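## Task

Close the lid on the tip box labelled B38 so that it latches. Both of the remaining lids have to finish completely open, and all three boxes have to stay seated flat between the locators of their holder plates. The result only counts if it holds without the robot supporting anything, so release and pull the grippers away at the end.

## Robot and tools

SETUP. There are two arms, left_arm and right_arm, and each has a parallel-jaw gripper. On the table sit three holder plates, H1, H2 and H3, ordered left to right as the robot sees them. Each plate holds one tip box that rests loosely between locators. The box ID is printed on a white sticker on the box's front wall. A lid latches once its front edge has been pushed fully down. The arm you are not using may be parked somewhere out of the way.

FRAME. Every pose uses one scene frame. Its origin is on the table surface midway between the arms. +x points out across the table, +z points up, and left_arm is on the +y side. The arm names do not tell you which side of a camera image something is on. Positions are in metres and orientations are quaternions written w, x, y, z. On the gripper itself, the fingers point along its own +z axis and close along its own y axis. end_effector_position is the point between the pads when they are shut. The fingertips stick out about 33 mm past that point when closed and about 9 mm when fully open. Closing also pushes the tips roughly 24 mm further from the arm, so keep that clearance above any surface. Reported hand positions can be slightly off, and the error grows at long reach.

ROW. A row is always 20 numbers. The first 10 are for left_arm: x, y, z, qw, qx, qy, qz, then gripper position, force_limit, speed. The next 10 are the same for right_arm. The pose part is an absolute target in the scene frame, not an offset. The three gripper values each lie in [-1, 1]. For position, +1 is fully open (140 mm), about -0.8 is where the pads touch, and -1 keeps closing until something blocks the fingers. For force_limit, -1 is about 14 N, 0 about 60 N and +1 about 107 N. For speed, -1 is about 30 mm/s, 0 about 140 and +1 about 250. A 0 is a real command, so to leave a gripper alone, repeat its previous three values. To hold an arm still, resend the complete pose from the last result before it was meant to stay, in every call.

execute_actions(actions): takes a list of actions. Each action is a table of up to 15 rows, and each row runs for one 1/30 s step. If you give fewer rows, the last one repeats until the 15 steps are used. An empty list just returns the current state and images. An action is refused for both arms if any target lies more than 0.6 m from that gripper's current position along any of the gripper's own axes. If the first action fails that check, or any action is malformed, nothing in the call runs. On every step the command is clipped to within 70 mm and 16 degrees of the measured pose, and position wins over orientation when both cannot be met. Far targets therefore need several actions.

move(target, speed, blocking): target is one 20-number row. Each gripper travels in a straight line to its absolute pose, and both arms finish at the same time. Each path lasts 0.5 to 10 s and is cut off at 10 s. speed is the top path speed in m/s, from 0.002 to 0.5, with a default of 0.25. Rotation is capped at twice that value in rad/s and always takes the shorter direction. Moves do not slow down for obstacles or for the other arm, and an arm can lag, drift or overshoot, especially when nearly straight. Gripper values are applied when the move starts. With blocking=false you get a reply after 0.5 s. Until a result shows the move has ended, further execute_actions or move calls are refused, so use wait(0) to check on it or stop to cut it short. The result includes a move: line with the outcome (done, off_target, moving, held, fault), any limits (paced means the pose was clipped; held means a check blocked some steps, after which the arm may suddenly go fast), and each gripper's distance from its target. Fast moves and targets set deep past a contact both hit harder.

wait(seconds): seconds from 0 to 10. Lets time run with the last commands held, and returns early if a running move ends. stop(): brakes a running move, and the arm needs some distance to do so. The fingers do not stop with it. zoom_image(camera, region): camera is one of cam_head_left, cam_head_right, cam_left_wrist or cam_right_wrist. region is [x0, y0, x1, y1] in image pixels with the origin at the top-left, no larger than 504x504. finished_scene(scene): ends the current scene; pass its number. It cannot be undone.

RESULTS. Each result gives each arm's pose, the Hand target the controller is currently driving toward, joint positions, joint torques and estimated external torques, and the images from all four cameras. Calibration data (K, distortion, T_world_to_cam) allows projection between pixels and the scene frame, and results report updated camera numbers whenever they change. object_status codes: 0 moving, 1 blocked while opening, 2 blocked while closing (a grip), 3 reached the target or pads met. position_measured is in counts, with 3 fully open and 230 pads together. To squeeze harder while status is 2, raise force_limit and nudge position, for example from -1 to -0.98. A "pose unreachable" line means the clearance check altered or blocked that arm's command. A held part may occasionally get a brief tug.

AVOID. Exceeding joint load limits (waist, shoulder 35; upper arm roll 32; elbow 30; forearm roll, wrist pitch, wrist roll 12 N m) causes a TORQUE FAULT, which freezes that arm for 10 s. MOTOR HOT warns of an approaching OVER-TEMPERATURE FAULT, which brakes the arm until it cools. Do not knock anything off the table. Do not let the arms collide or push hard against each other. Do not slam a lid, shove a box out of its locators, or disturb the two lids that must stay open.

Each tool is called as name(argument=value, ...) on one line, values as JSON.

## Session

I'll start by looking at the current state of the scene.

execute_actions(actions=[])

Scene clock: 0.00 s.
left_arm: end_effector_position=(+0.0257, +0.5519, +0.1311) position_measured=3 object_status=3 end_effector_quat_wxyz=(+0.637, +0.718, -0.195, +0.201) | right_arm: end_effector_position=(+0.3208, +0.2305, +0.1148) position_measured=3 object_status=3 end_effector_quat_wxyz=(-0.154, +0.822, +0.517, +0.184)
Joint positions: left_arm=[ 1.312  0.622 -0.009 -1.988 -0.151  1.153  0.489] | right_arm=[ 0.847  0.226  0.153 -2.275  0.461  2.949 -2.129]
Joint velocities: left_arm=[-0.    -0.001  0.001 -0.002 -0.001  0.     0.002] | right_arm=[-0.    -0.    -0.001 -0.     0.    -0.001  0.003]
Joint torques (N m, as the joint torque sensors report them, + toward a larger angle): no reading
External joint torques (N m, as the arm's controller estimates them; a push from outside toward a larger angle lowers the number): no reading
Hand target (left_arm): +0.026, +0.552, +0.131; +0.637, +0.718, -0.195, +0.201
Hand target (right_arm): +0.321, +0.231, +0.115; -0.154, +0.822, +0.517, +0.184

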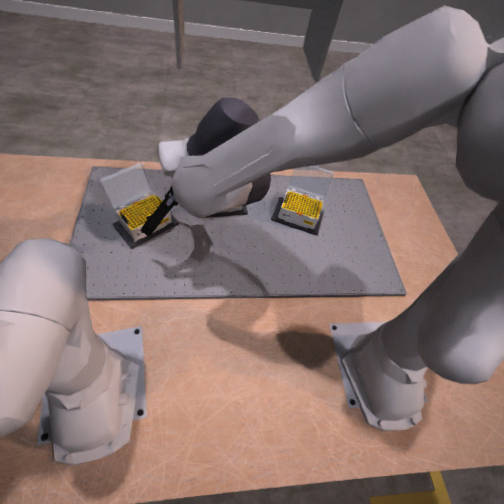

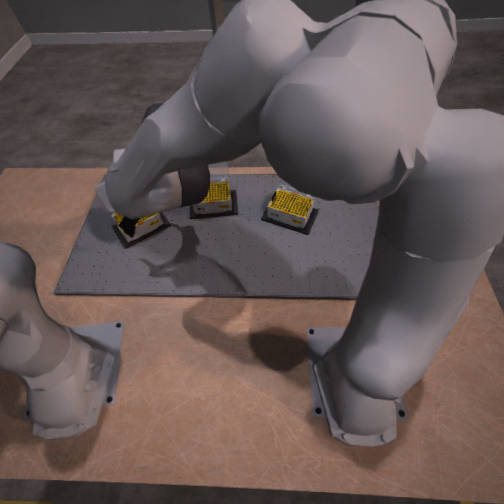

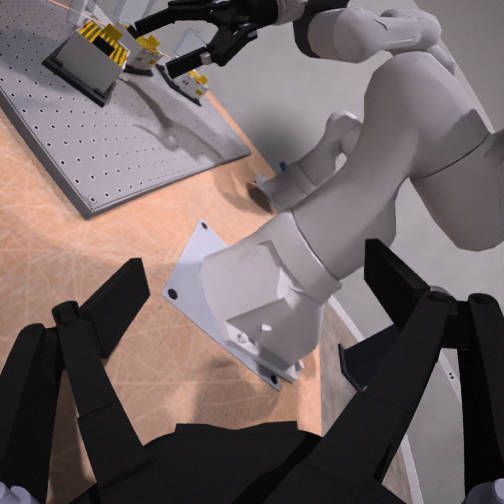

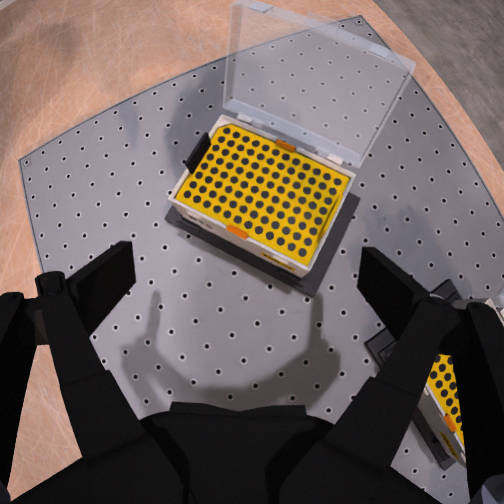

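zoom_image(camera="cam_head_left", region=[260, 160, 350, 250])

zoom_image(camera="cam_head_right", region=[100, 160, 340, 260])

zoom_image(camera="cam_head_left", region=[90, 150, 200, 260])

Region (260, 160, 350, 250) of cam_head_left's 504x504 image, scaled by 5.600, with more detail than that image has.

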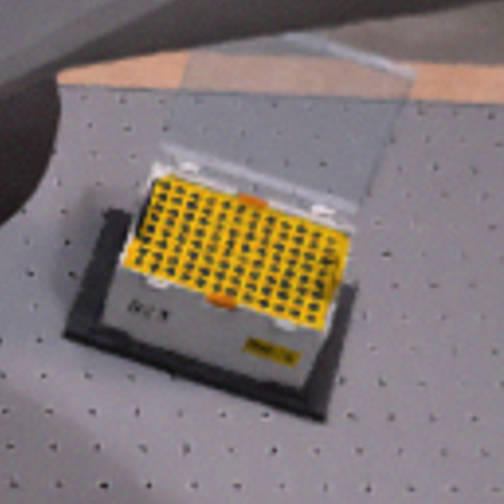

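Region (100, 160, 340, 260) of cam_head_right's 504x504 image, scaled by 2.100, with more detail than that image has; it fills the top 210 rows of this view, and the rest is white.

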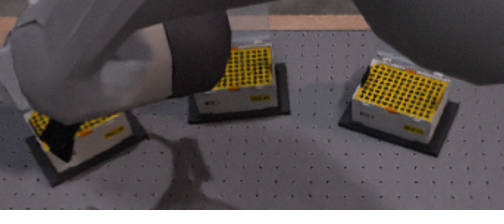

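Region (90, 150, 200, 260) of cam_head_left's 504x504 image, scaled by 4.582, with more detail than that image has.

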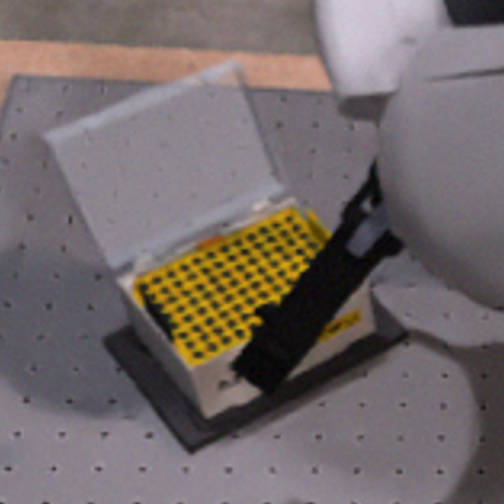

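zoom_image(camera="cam_head_left", region=[275, 205, 305, 225])

zoom_image(camera="cam_head_right", region=[190, 198, 240, 222])

zoom_image(camera="cam_left_wrist", region=[30, 0, 230, 120])

Region (275, 205, 305, 225) of cam_head_left's 504x504 image, scaled by 16.800, with more detail than that image has.

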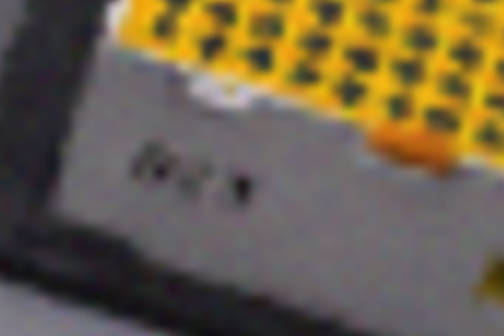

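Region (190, 198, 240, 222) of cam_head_right's 504x504 image, scaled by 10.080, with more detail than that image has; it fills the top 242 rows of this view, and the rest is white.

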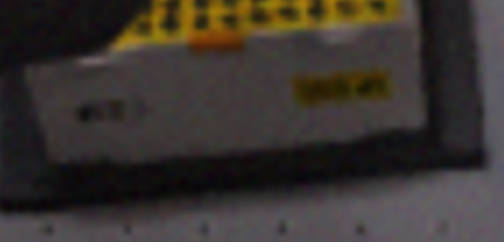

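Region (30, 0, 230, 120) of cam_left_wrist's 504x504 image, scaled by 2.520, with more detail than that image has; it fills the top 302 rows of this view, and the rest is white.

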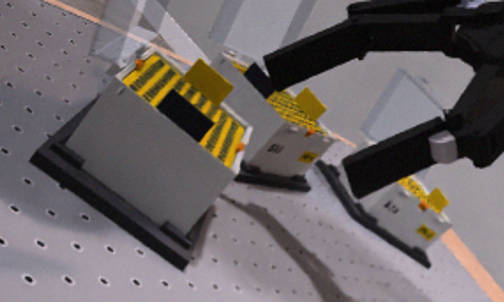

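zoom_image(camera="cam_left_wrist", region=[120, 40, 220, 110])

Region (120, 40, 220, 110) of cam_left_wrist's 504x504 image, scaled by 5.040, with more detail than that image has; it fills the top 353 rows of this view, and the rest is white.

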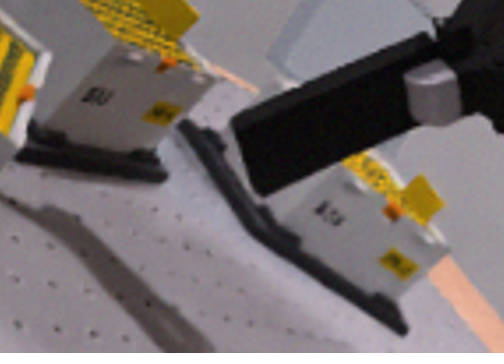

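move(target=[0.0257, 0.5519, 0.1311, 0.637, 0.718, -0.195, 0.201, 1, 0, 0, 0.22, 0.0, 0.14, 0, 0.866, 0, 0.5, -1, 0, 1], speed=0.3)

Scene clock: 19.53 s.
left_arm: end_effector_position=(+0.0257, +0.5519, +0.1311) position_measured=3 object_status=3 end_effector_quat_wxyz=(+0.637, +0.718, -0.195, +0.201) | right_arm: end_effector_position=(+0.2288, -0.0031, +0.1358) position_measured=233 object_status=3 end_effector_quat_wxyz=(+0.000, +0.868, +0.005, +0.497)
Joint positions: left_arm=[ 1.312  0.622 -0.009 -1.988 -0.151  1.153  0.489] | right_arm=[ 1.531  0.418  0.178 -2.584  1.763  4.276 -1.726]
Joint velocities: left_arm=[-0.001  0.001  0.001 -0.001 -0.002 -0.    -0.   ] | right_arm=[-0.001  0.001 -0.001  0.001 -0.     0.005  0.026]
Joint torques (N m, as the joint torque sensors report them, + toward a larger angle): left_arm=[ -0.01 -38.85  -0.45  13.32   0.14  -2.25   0.05] | right_arm=[  1.01 -30.57  -0.11  10.34   0.25   4.13   0.26]
External joint torques (N m, as the arm's controller estimates them; a push from outside toward a larger angle lowers the number): left_arm=[-0.03  1.01 -0.56 -0.21 -0.01 -0.15 -0.01] | right_arm=[ 1.06 -0.46 -0.43  1.43  0.77  0.77  0.24]
Hand target (left_arm): +0.026, +0.552, +0.131; +0.637, +0.718, -0.195, +0.201
Hand target (right_arm): +0.229, -0.004, +0.137; -0.002, +0.866, -0.002, +0.500
Off the commanded pose (left_arm): 0.000 m, 0 deg.
Off the commanded pose (right_arm): 0.010 m, 1 deg.
move: off_target (right_arm)
camera_calibration (this result's frames):
cam_left_wrist: T_world_to_cam=[[-0.623873, -0.121545, 0.772016, -0.0154857], [-0.74742, 0.381429, -0.543945, -0.105223], [-0.228356, -0.916373, -0.328808, 0.730146], [0, 0, 0, 1]] pos_world=[0.0784264, 0.707338, 0.194798]
cam_right_wrist: T_world_to_cam=[[-0.000975324, -0.99967, 0.025654, -0.0112996], [-0.747395, -0.0163153, -0.66418, 0.279712], [0.664379, -0.0198214, -0.747133, 0.122071], [0, 0, 0, 1]] pos_world=[0.127943, -0.00431268, 0.277272]

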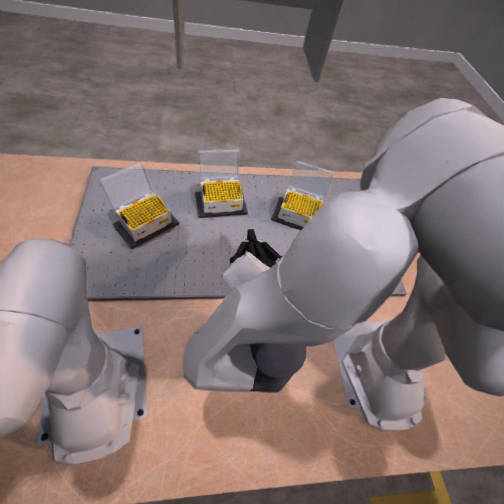

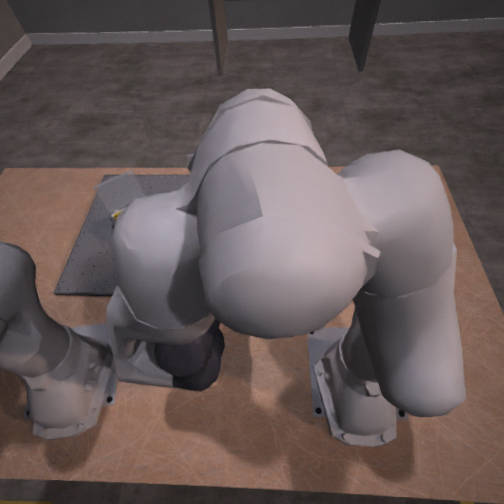

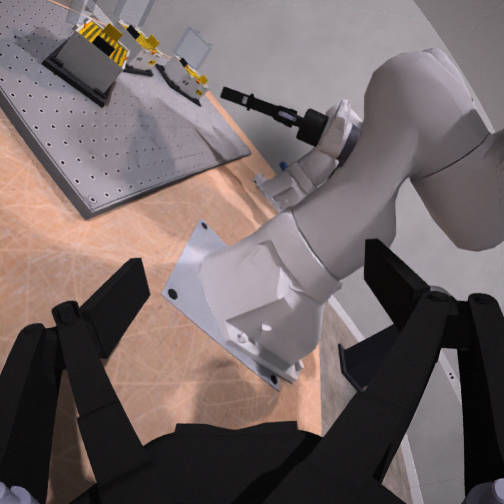

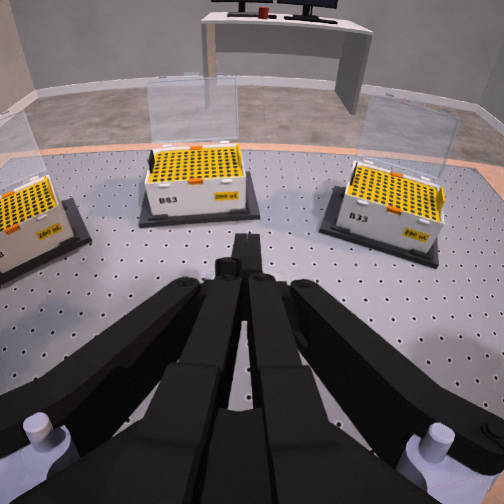

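zoom_image(camera="cam_right_wrist", region=[130, 60, 470, 280])

zoom_image(camera="cam_right_wrist", region=[330, 190, 410, 240])

zoom_image(camera="cam_right_wrist", region=[140, 175, 220, 225])

zoom_image(camera="cam_head_left", region=[90, 150, 200, 260])

Region (130, 60, 470, 280) of cam_right_wrist's 504x504 image, scaled by 1.482, with more detail than that image has; it fills the top 326 rows of this view, and the rest is white.

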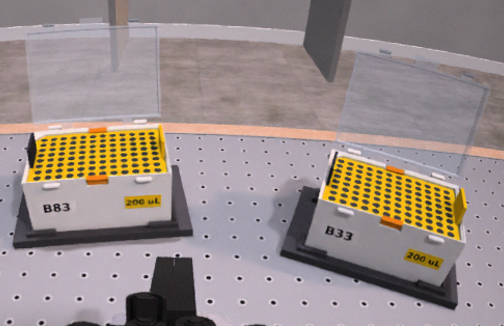

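Region (330, 190, 410, 240) of cam_right_wrist's 504x504 image, scaled by 6.300, with more detail than that image has; it fills the top 315 rows of this view, and the rest is white.

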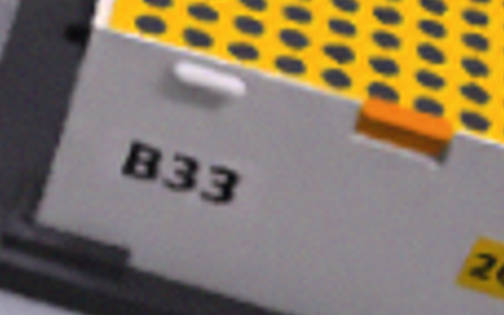

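Region (140, 175, 220, 225) of cam_right_wrist's 504x504 image, scaled by 6.300, with more detail than that image has; it fills the top 315 rows of this view, and the rest is white.

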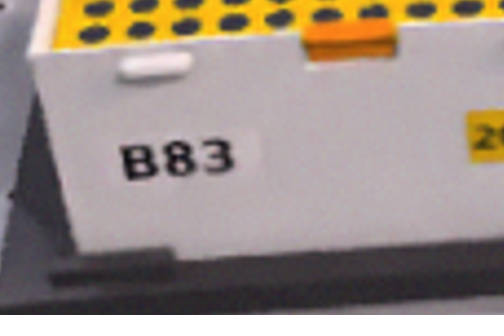

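Region (90, 150, 200, 260) of cam_head_left's 504x504 image, scaled by 4.582, with more detail than that image has.

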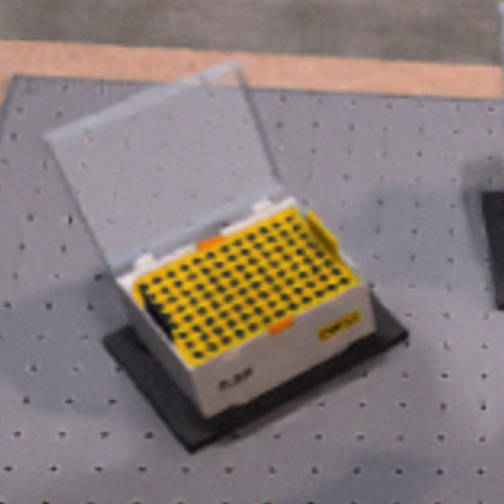

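move(target=[0.424, 0.331, 0.26, 0, 0.893, -0.450, 0, 0.0, -0.5, 1, 0.24, -0.08, 0.15, -0.2481, 0.7481, 0.3894, 0.4766, -1, 0, 1], speed=0.3)

Scene clock: 48.10 s.
left_arm: end_effector_position=(+0.4255, +0.3251, +0.2627) position_measured=129 object_status=3 end_effector_quat_wxyz=(-0.006, +0.894, -0.449, +0.002) | right_arm: end_effector_position=(+0.2432, -0.0788, +0.1490) position_measured=233 object_status=3 end_effector_quat_wxyz=(+0.023, +0.801, +0.203, +0.562)
Joint positions: left_arm=[ 1.043 -0.635 -1.061 -2.22  -0.56   1.841 -0.233] | right_arm=[ 1.457  0.488  0.239 -3.046  1.384  4.502 -1.484]
Joint velocities: left_arm=[-0.    -0.001 -0.002  0.     0.002 -0.002 -0.022] | right_arm=[ 0.059  0.024 -0.047 -0.001 -0.001 -0.     0.002]
Joint torques (N m, as the joint torque sensors report them, + toward a larger angle): left_arm=[ 0.94  0.98 14.05 21.   -0.08  2.02 -0.37] | right_arm=[  0.78 -23.09   0.55  -0.69   1.58   3.72  -0.21]
External joint torques (N m, as the arm's controller estimates them; a push from outside toward a larger angle lowers the number): left_arm=[ 1.08 -1.04 -1.05  0.14 -0.85 -0.51 -0.37] | right_arm=[ 0.85 -0.36 -0.13 -0.29  0.72  0.66 -0.25]
Hand target (left_arm): +0.425, +0.324, +0.263; -0.005, +0.896, -0.443, +0.002
Hand target (right_arm): +0.244, -0.080, +0.151; +0.026, +0.799, +0.205, +0.565
Off the commanded pose (left_arm): 0.007 m, 1 deg.
Off the commanded pose (right_arm): 0.004 m, 40 deg; orientation clipped at the last step of the last action.
joint sent to its limit (right arm) — the command would take joint 4 (elbow) past its lower limit and joint 6 (wrist pitch) past its upper limit, so those joints were sent only as far as their limits.
move: off_target (left_arm, right_arm); limits=paced
camera_calibration (this result's frames):
cam_left_wrist: T_world_to_cam=[[-0.861903, -0.506539, -0.0232867, 0.540169], [-0.481059, 0.802301, 0.353405, -0.134118], [-0.16033, 0.315803, -0.93518, 0.386703], [0, 0, 0, 1]] pos_world=[0.463055, 0.259097, 0.421614]
cam_right_wrist: T_world_to_cam=[[0.286397, -0.915133, 0.283741, -0.18903], [-0.550733, -0.399572, -0.732827, 0.230293], [0.784009, 0.0536145, -0.61843, 0.0783905], [0, 0, 0, 1]] pos_world=[0.119508, -0.0851716, 0.270879]

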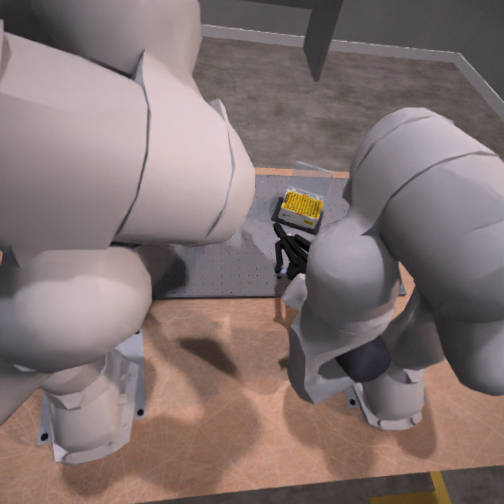

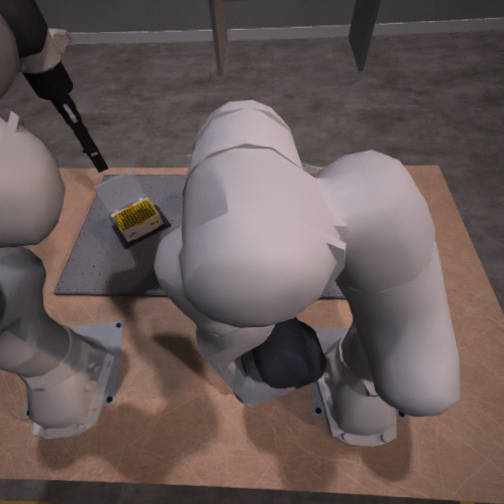

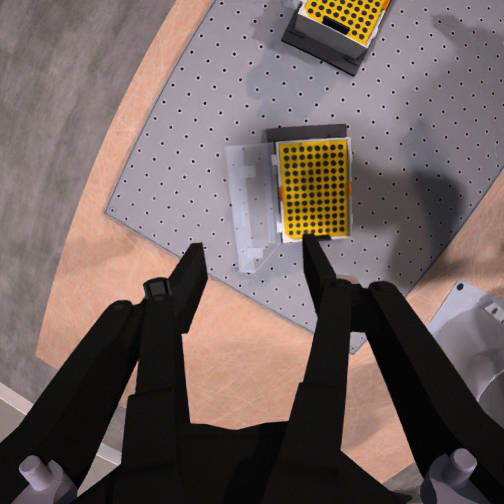

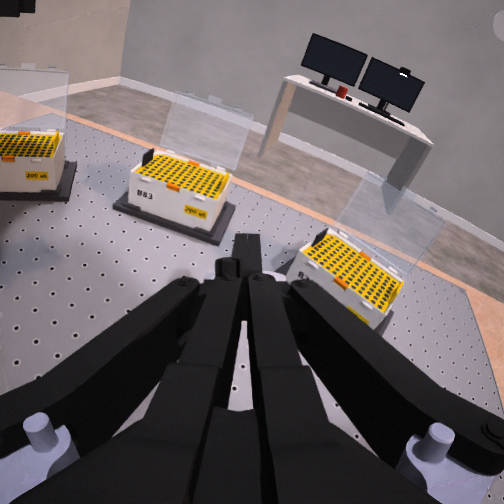

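zoom_image(camera="cam_left_wrist", region=[170, 110, 370, 310])

zoom_image(camera="cam_head_right", region=[60, 120, 190, 250])

Region (170, 110, 370, 310) of cam_left_wrist's 504x504 image, scaled by 2.520, with more detail than that image has.

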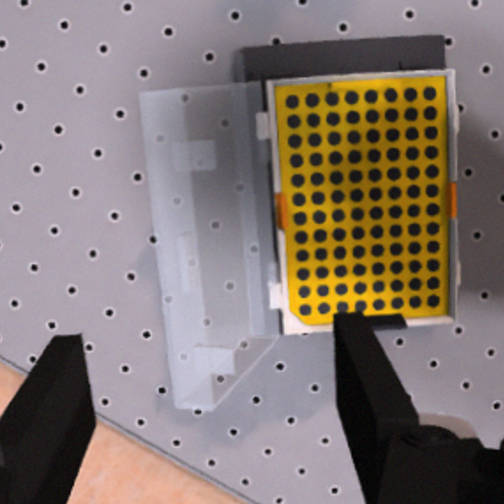

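Region (60, 120, 190, 250) of cam_head_right's 504x504 image, scaled by 3.877, with more detail than that image has.

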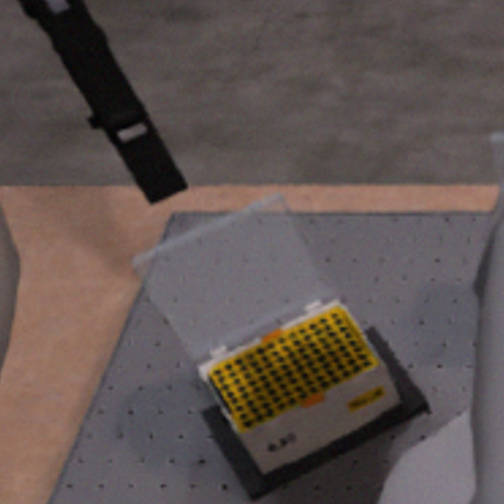

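move(target=[0.444, 0.3234, 0.19, 0, 0.892, -0.452, 0, 0.0, -0.5, 1, 0.2432, -0.0788, 0.149, 0.023, 0.801, 0.203, 0.562, -1, 0, 1], speed=0.15)

Scene clock: 67.53 s.
left_arm: end_effector_position=(+0.4427, +0.3213, +0.1908) position_measured=129 object_status=3 end_effector_quat_wxyz=(+0.001, +0.893, -0.451, -0.000) | right_arm: end_effector_position=(+0.2433, -0.0788, +0.1492) position_measured=233 object_status=3 end_effector_quat_wxyz=(+0.024, +0.801, +0.204, +0.563)
Joint positions: left_arm=[ 1.171 -0.551 -1.273 -2.276 -0.591  2.018 -0.237] | right_arm=[ 1.462  0.489  0.236 -3.046  1.384  4.502 -1.484]
Joint velocities: left_arm=[ 0.     0.005  0.    -0.    -0.001  0.017 -0.001] | right_arm=[ 0.     0.     0.001 -0.001  0.    -0.002  0.   ]
Joint torques (N m, as the joint torque sensors report them, + toward a larger angle): left_arm=[ 1.12  4.72 13.64 19.78  0.14  3.17  0.25] | right_arm=[  0.26 -25.34   1.74  -0.56   0.9    2.86   0.09]
External joint torques (N m, as the arm's controller estimates them; a push from outside toward a larger angle lowers the number): left_arm=[ 1.07  0.68 -1.03 -0.43 -0.59  0.67  0.25] | right_arm=[ 0.27 -2.83  1.11 -0.08  0.02 -0.17  0.05]
Hand target (left_arm): +0.445, +0.321, +0.191; +0.001, +0.891, -0.453, +0.002
Hand target (right_arm): +0.243, -0.079, +0.149; +0.023, +0.801, +0.203, +0.562
Off the commanded pose (left_arm): 0.003 m, 0 deg.
Off the commanded pose (right_arm): 0.000 m, 0 deg.
move: done
camera_calibration (this result's frames):
cam_left_wrist: T_world_to_cam=[[-0.864392, -0.502737, -0.00905952, 0.548504], [-0.473663, 0.808091, 0.350189, -0.101973], [-0.168732, 0.306991, -0.936635, 0.33017], [0, 0, 0, 1]] pos_world=[0.481531, 0.256798, 0.349928]
cam_right_wrist: T_world_to_cam=[[0.286914, -0.91437, 0.285671, -0.189421], [-0.548886, -0.401319, -0.733258, 0.229919], [0.785114, 0.0535807, -0.617029, 0.0779843], [0, 0, 0, 1]] pos_world=[0.11932, -0.0851084, 0.27082]

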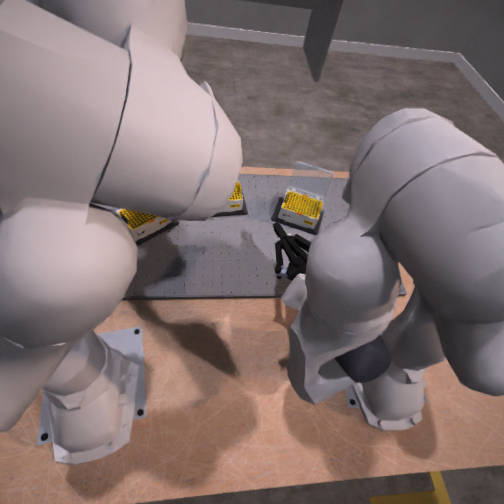

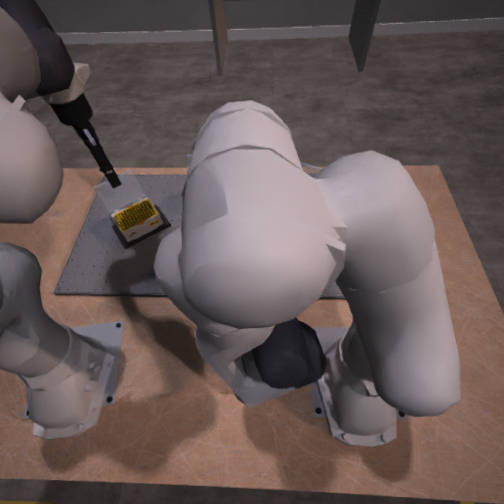

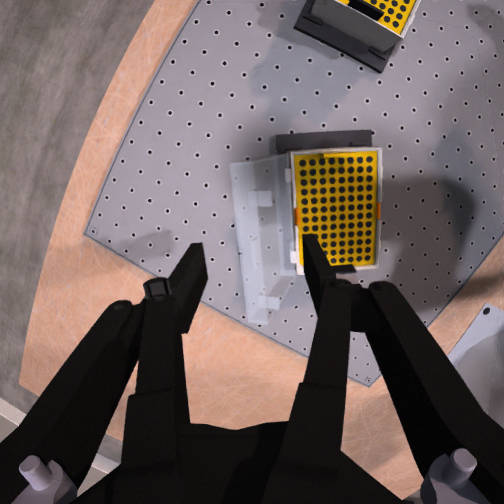

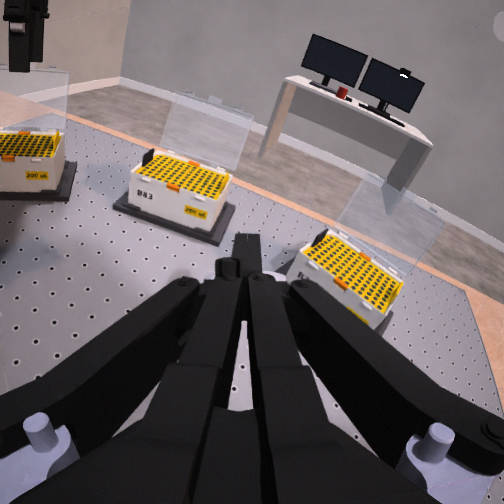

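zoom_image(camera="cam_left_wrist", region=[170, 130, 400, 360])

zoom_image(camera="cam_right_wrist", region=[0, 0, 130, 210])

Region (170, 130, 400, 360) of cam_left_wrist's 504x504 image, scaled by 2.191, with more detail than that image has.

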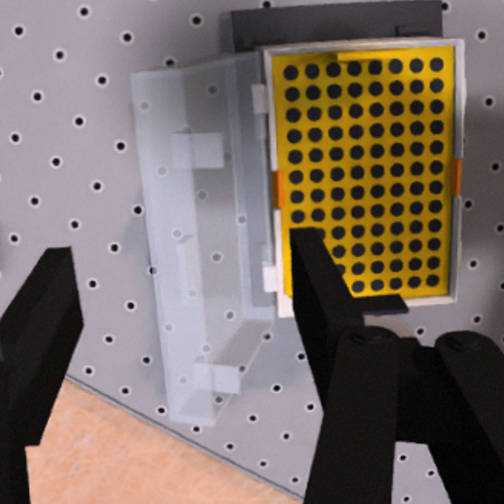

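Region (0, 0, 130, 210) of cam_right_wrist's 504x504 image, scaled by 2.400, with more detail than that image has; it fills the left 312 columns of this view, and the rest is white.

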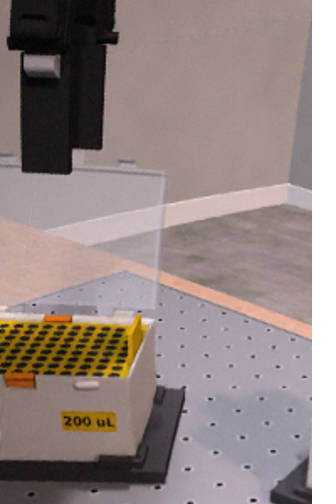

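move(target=[0.4469, 0.322, 0.160, 0, 0.8922, -0.4517, 0, -0.3, -0.5, 1, 0.2432, -0.0788, 0.149, 0.023, 0.801, 0.203, 0.562, -1, 0, 1], speed=0.08)

Scene clock: 79.03 s.
left_arm: end_effector_position=(+0.4463, +0.3209, +0.1611) position_measured=167 object_status=3 end_effector_quat_wxyz=(+0.000, +0.893, -0.451, -0.001) | right_arm: end_effector_position=(+0.2433, -0.0788, +0.1492) position_measured=233 object_status=3 end_effector_quat_wxyz=(+0.024, +0.801, +0.204, +0.563)
Joint positions: left_arm=[ 1.237 -0.527 -1.372 -2.302 -0.606  2.096 -0.237] | right_arm=[ 1.462  0.489  0.236 -3.046  1.384  4.502 -1.484]
Joint velocities: left_arm=[-0.     0.006 -0.    -0.001 -0.001  0.014 -0.001] | right_arm=[ 0.002 -0.001  0.001  0.001 -0.001  0.     0.001]
Joint torques (N m, as the joint torque sensors report them, + toward a larger angle): left_arm=[ 0.85  7.8  13.42 18.05 -0.05  3.22  0.25] | right_arm=[  0.19 -25.43   1.77  -0.5    0.93   2.79   0.04]
External joint torques (N m, as the arm's controller estimates them; a push from outside toward a larger angle lowers the number): left_arm=[ 0.84  2.25 -0.9  -1.72 -0.75  0.72  0.25] | right_arm=[ 0.14 -2.9   1.1  -0.08  0.07 -0.26  0.  ]
Hand target (left_arm): +0.447, +0.321, +0.160; +0.000, +0.892, -0.452, +0.001
Hand target (right_arm): +0.243, -0.079, +0.149; +0.023, +0.801, +0.203, +0.562
Off the commanded pose (left_arm): 0.002 m, 0 deg.
Off the commanded pose (right_arm): 0.000 m, 0 deg.
move: done
camera_calibration (this result's frames):
cam_left_wrist: T_world_to_cam=[[-0.86407, -0.503271, -0.0100952, 0.551352], [-0.474104, 0.806926, 0.352273, -0.0893149], [-0.169143, 0.309174, -0.935843, 0.302416], [0, 0, 0, 1]] pos_world=[0.485213, 0.25605, 0.320044]
cam_right_wrist: T_world_to_cam=[[0.286911, -0.914403, 0.285568, -0.189398], [-0.548877, -0.401233, -0.733311, 0.229965], [0.785122, 0.053653, -0.617013, 0.0780032], [0, 0, 0, 1]] pos_world=[0.119321, -0.0851016, 0.270851]

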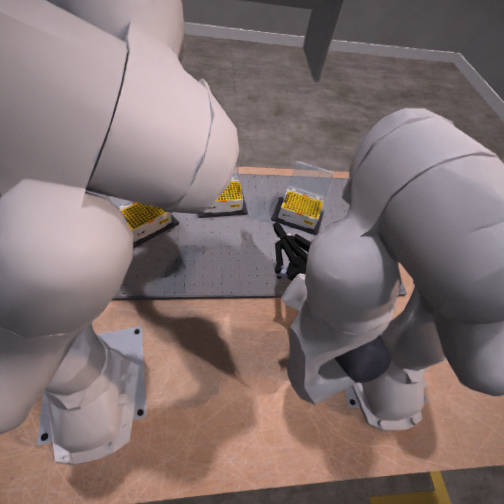

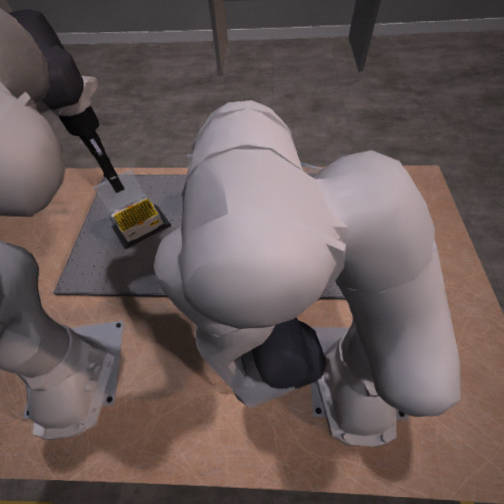

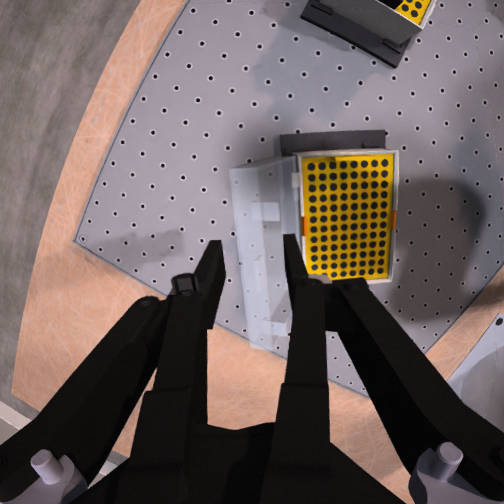

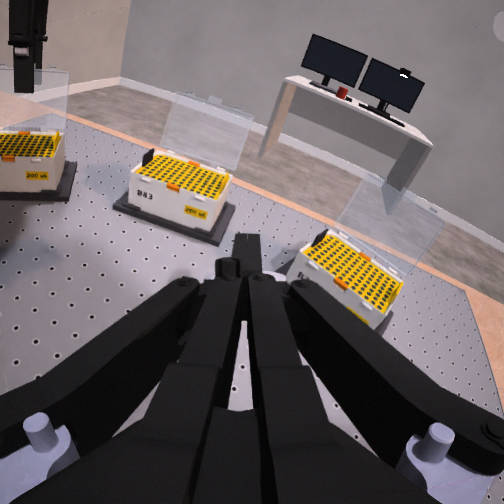

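move(target=[0.4086, 0.2939, 0.1688, -0.0932, 0.8873, -0.4492, 0.0472, -0.3, -0.5, 1, 0.2432, -0.0788, 0.149, 0.023, 0.801, 0.203, 0.562, -1, 0, 1], speed=0.05)

Scene clock: 82.93 s.
left_arm: end_effector_position=(+0.4057, +0.2932, +0.1649) position_measured=167 object_status=3 end_effector_quat_wxyz=(-0.091, +0.885, -0.455, +0.040) | right_arm: end_effector_position=(+0.2433, -0.0788, +0.1492) position_measured=233 object_status=3 end_effector_quat_wxyz=(+0.024, +0.801, +0.204, +0.563)
Joint positions: left_arm=[ 0.849 -0.795 -1.185 -2.553 -0.758  2.21  -0.247] | right_arm=[ 1.462  0.489  0.236 -3.046  1.384  4.502 -1.484]
Joint velocities: left_arm=[-0.002 -0.015  0.001 -0.008 -0.022  0.008 -0.004] | right_arm=[ 0.001 -0.     0.     0.001  0.     0.001  0.001]
Joint torques (N m, as the joint torque sensors report them, + toward a larger angle): left_arm=[-0.45  2.73 17.04 14.27 -0.13  3.47 -0.3 ] | right_arm=[  1.11 -25.48   2.22  -0.38   0.94   2.98   0.09]
External joint torques (N m, as the arm's controller estimates them; a push from outside toward a larger angle lowers the number): left_arm=[-0.48 -2.39  0.25 -2.97 -0.88  0.55 -0.28] | right_arm=[ 1.04 -2.92  1.54  0.    0.09 -0.07  0.05]
Hand target (left_arm): +0.407, +0.294, +0.166; -0.093, +0.887, -0.450, +0.044
Hand target (right_arm): +0.243, -0.079, +0.149; +0.023, +0.801, +0.203, +0.562
Off the commanded pose (left_arm): 0.005 m, 1 deg.
Off the commanded pose (right_arm): 0.000 m, 0 deg.
move: off_target (left_arm)
camera_calibration (this result's frames):
cam_left_wrist: T_world_to_cam=[[-0.854117, -0.477347, -0.206455, 0.523105], [-0.519698, 0.768139, 0.373999, -0.0612277], [-0.0199416, 0.426733, -0.904158, 0.207519], [0, 0, 0, 1]] pos_world=[0.419111, 0.208179, 0.318527]
cam_right_wrist: T_world_to_cam=[[0.28691, -0.914413, 0.285538, -0.189391], [-0.548875, -0.401208, -0.733327, 0.229979], [0.785124, 0.0536743, -0.617009, 0.0780088], [0, 0, 0, 1]] pos_world=[0.119321, -0.0850996, 0.27086]

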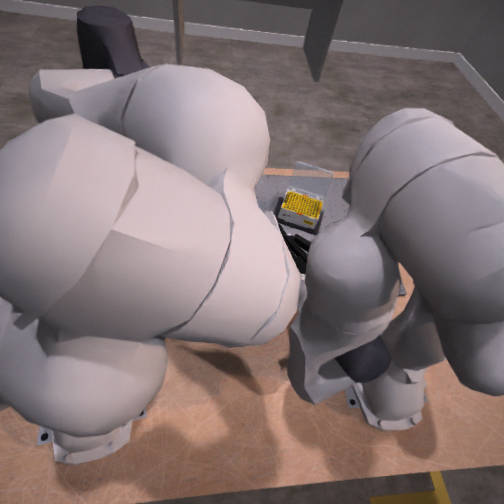

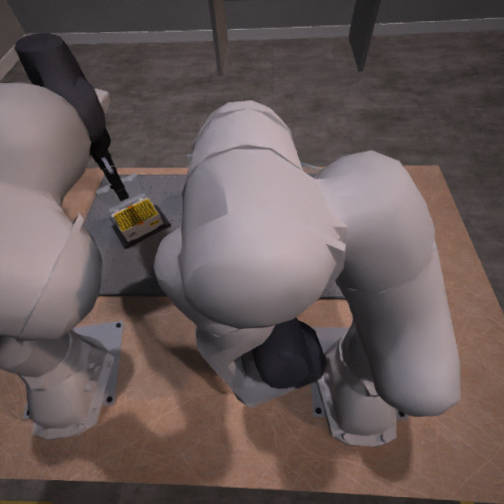

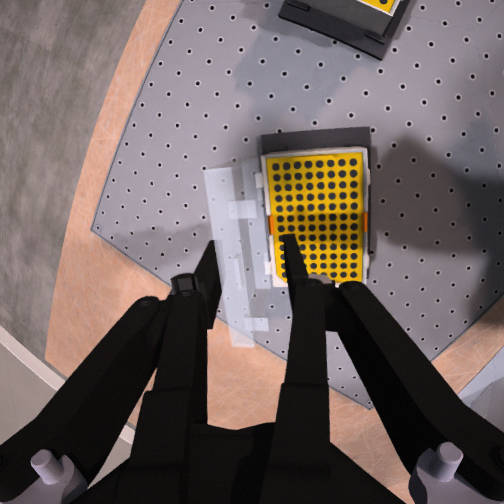

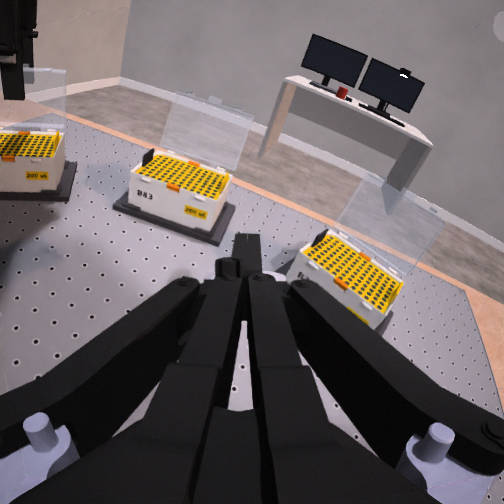

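move(target=[0.3767, 0.2704, 0.1574, -0.2158, 0.8657, -0.4383, 0.1093, -0.3, -0.5, 1, 0.2432, -0.0788, 0.149, 0.023, 0.801, 0.203, 0.562, -1, 0, 1], speed=0.1)

Scene clock: 88.27 s.
left_arm: end_effector_position=(+0.3745, +0.2691, +0.1544) position_measured=167 object_status=3 end_effector_quat_wxyz=(-0.215, +0.863, -0.445, +0.104) | right_arm: end_effector_position=(+0.2433, -0.0787, +0.1493) position_measured=233 object_status=3 end_effector_quat_wxyz=(+0.024, +0.801, +0.204, +0.563)
Joint positions: left_arm=[ 0.557 -1.119 -1.296 -2.782 -0.969  2.357 -0.36 ] | right_arm=[ 1.462  0.489  0.236 -3.046  1.384  4.502 -1.484]
Joint velocities: left_arm=[ 0.    -0.009 -0.004 -0.001 -0.012 -0.    -0.021] | right_arm=[-0.001  0.001 -0.001  0.    -0.001 -0.    -0.   ]
Joint torques (N m, as the joint torque sensors report them, + toward a larger angle): left_arm=[ 0.69  7.16 16.85  9.37 -0.09  3.66 -0.3 ] | right_arm=[  0.08 -25.06   2.02  -0.25   0.98   2.84   0.1 ]
External joint torques (N m, as the arm's controller estimates them; a push from outside toward a larger angle lowers the number): left_arm=[ 0.65 -2.03 -1.45 -1.71 -0.83  0.39 -0.28] | right_arm=[ 0.08 -2.51  1.38  0.14  0.12 -0.21  0.07]
Hand target (left_arm): +0.375, +0.270, +0.155; -0.216, +0.866, -0.439, +0.107
Hand target (right_arm): +0.243, -0.079, +0.149; +0.023, +0.801, +0.203, +0.562
Off the commanded pose (left_arm): 0.004 m, 1 deg.
Off the commanded pose (right_arm): 0.000 m, 0 deg.
move: off_target (left_arm)
camera_calibration (this result's frames):
cam_left_wrist: T_world_to_cam=[[-0.777682, -0.416927, -0.470514, 0.478677], [-0.602135, 0.709104, 0.366886, -0.00716687], [0.180679, 0.568634, -0.802503, 0.0786341], [0, 0, 0, 1]] pos_world=[0.353735, 0.159941, 0.290958]
cam_right_wrist: T_world_to_cam=[[0.286909, -0.914425, 0.285501, -0.189384], [-0.548871, -0.401178, -0.733346, 0.229995], [0.785127, 0.0537004, -0.617003, 0.0780157], [0, 0, 0, 1]] pos_world=[0.119321, -0.0850974, 0.270871]

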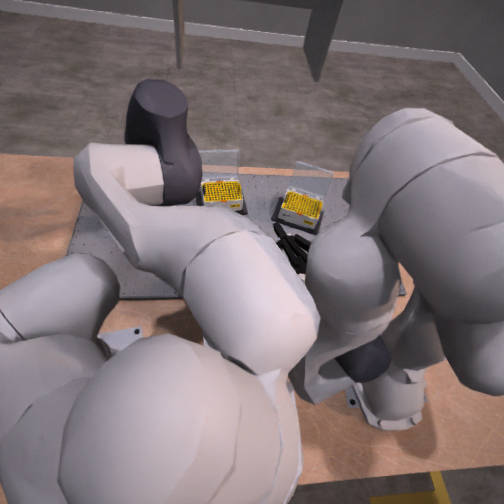

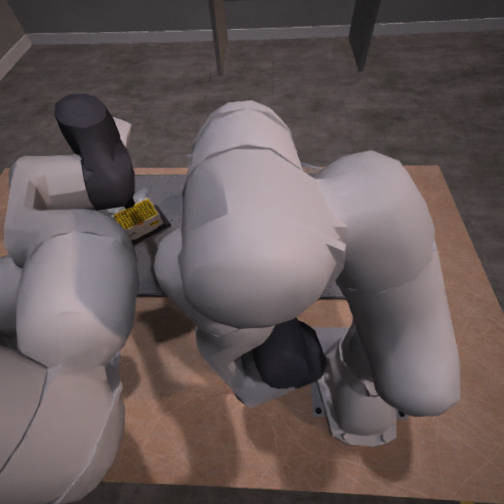

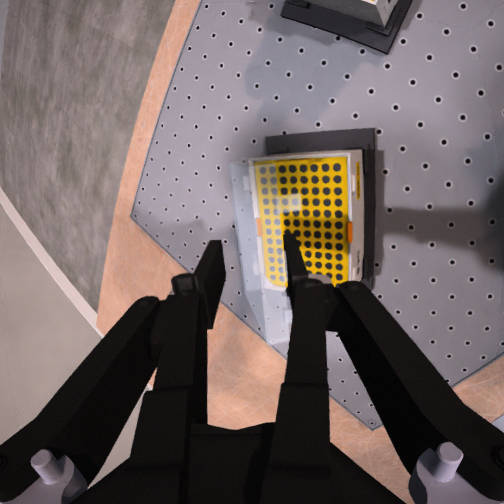

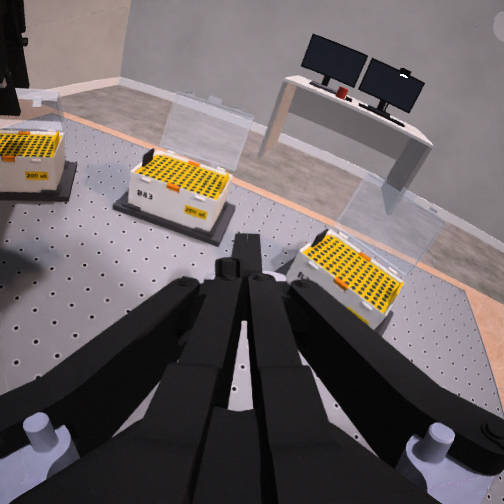

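zoom_image(camera="cam_left_wrist", region=[190, 120, 400, 360])

zoom_image(camera="cam_right_wrist", region=[0, 40, 120, 210])

Region (190, 120, 400, 360) of cam_left_wrist's 504x504 image, scaled by 2.100, with more detail than that image has; it fills the left 441 columns of this view, and the rest is white.

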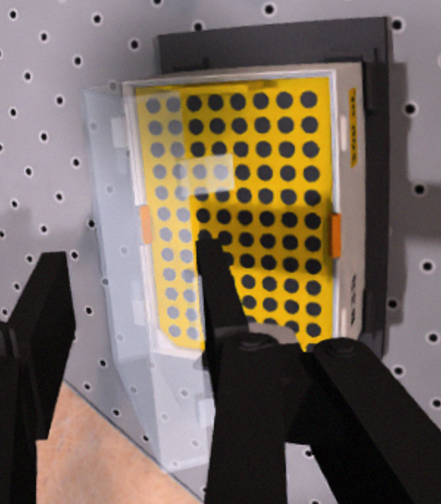

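Region (0, 40, 120, 210) of cam_right_wrist's 504x504 image, scaled by 2.965, with more detail than that image has; it fills the left 356 columns of this view, and the rest is white.

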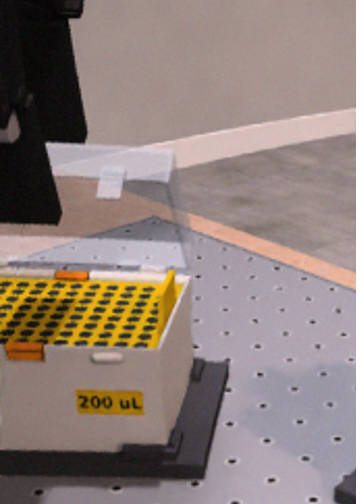

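move(target=[0.353, 0.253, 0.133, -0.2683, 0.8509, -0.4308, 0.1358, -0.3, -0.5, 1, 0.2432, -0.0788, 0.149, 0.023, 0.801, 0.203, 0.562, -1, 0, 1], speed=0.06)

Scene clock: 94.77 s.
left_arm: end_effector_position=(+0.3517, +0.2525, +0.1315) position_measured=167 object_status=3 end_effector_quat_wxyz=(-0.269, +0.848, -0.437, +0.132) | right_arm: end_effector_position=(+0.2433, -0.0787, +0.1493) position_measured=233 object_status=3 end_effector_quat_wxyz=(+0.024, +0.801, +0.204, +0.563)
Joint positions: left_arm=[ 0.401 -1.264 -1.471 -2.867 -1.094  2.397 -0.494] | right_arm=[ 1.462  0.489  0.236 -3.046  1.384  4.502 -1.484]
Joint velocities: left_arm=[-0.002 -0.001 -0.003 -0.    -0.004  0.001 -0.023] | right_arm=[ 0.    -0.001  0.001 -0.001  0.001 -0.001 -0.   ]
Joint torques (N m, as the joint torque sensors report them, + toward a larger angle): left_arm=[ 0.15  8.17 16.13  4.13 -0.23  3.17 -0.28] | right_arm=[  0.71 -24.6    1.61  -0.73   0.91   2.86   0.08]
External joint torques (N m, as the arm's controller estimates them; a push from outside toward a larger angle lowers the number): left_arm=[ 0.26 -2.64 -2.17 -1.61 -0.92 -0.11 -0.25] | right_arm=[ 0.68 -2.06  0.95 -0.28  0.05 -0.18  0.05]
Hand target (left_arm): +0.351, +0.253, +0.131; -0.269, +0.851, -0.431, +0.134
Hand target (right_arm): +0.243, -0.079, +0.149; +0.023, +0.801, +0.203, +0.562
Off the commanded pose (left_arm): 0.002 m, 1 deg.
Off the commanded pose (right_arm): 0.000 m, 0 deg.
move: done
camera_calibration (this result's frames):
cam_left_wrist: T_world_to_cam=[[-0.723843, -0.377802, -0.577336, 0.428492], [-0.638717, 0.683377, 0.353605, 0.0204042], [0.260946, 0.624709, -0.735966, 0.0226298], [0, 0, 0, 1]] pos_world=[0.317289, 0.133805, 0.256824]
cam_right_wrist: T_world_to_cam=[[0.286908, -0.914433, 0.285476, -0.189378], [-0.548869, -0.401157, -0.733359, 0.230007], [0.785128, 0.0537175, -0.616999, 0.0780202], [0, 0, 0, 1]] pos_world=[0.119322, -0.085096, 0.270879]

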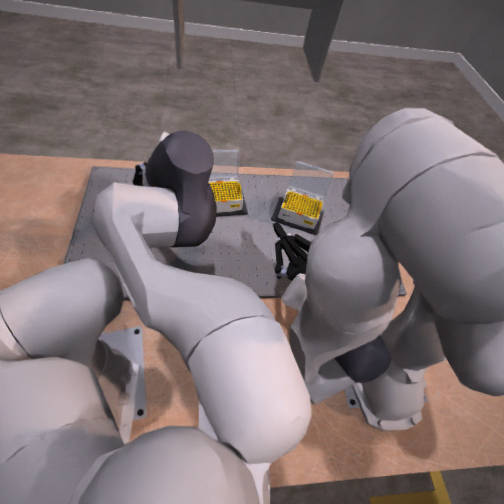

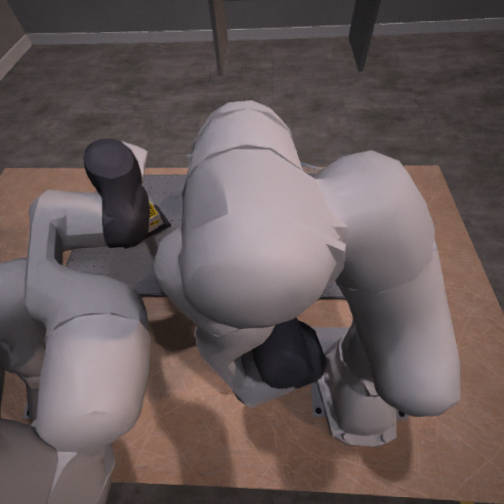

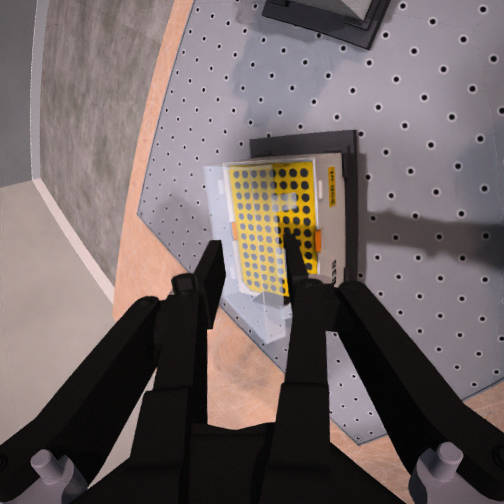

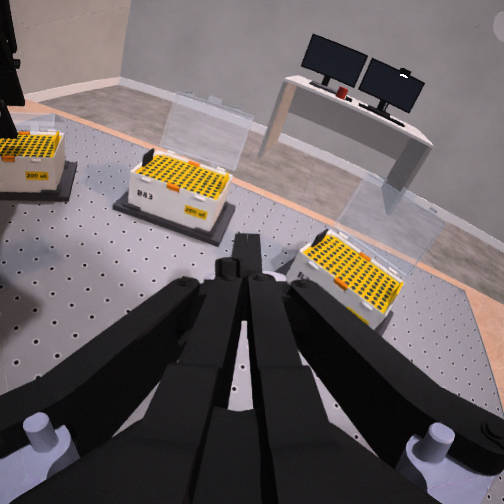

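zoom_image(camera="cam_left_wrist", region=[190, 130, 380, 350])

zoom_image(camera="cam_right_wrist", region=[0, 80, 100, 210])

Region (190, 130, 380, 350) of cam_left_wrist's 504x504 image, scaled by 2.291, with more detail than that image has; it fills the left 435 columns of this view, and the rest is white.

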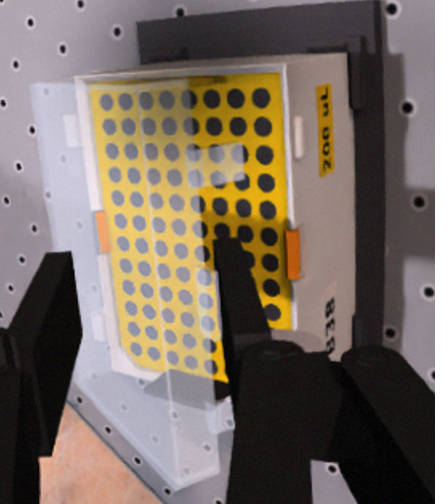

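Region (0, 80, 100, 210) of cam_right_wrist's 504x504 image, scaled by 3.877, with more detail than that image has; it fills the left 388 columns of this view, and the rest is white.

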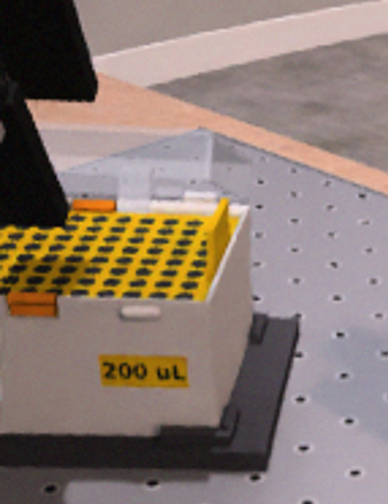

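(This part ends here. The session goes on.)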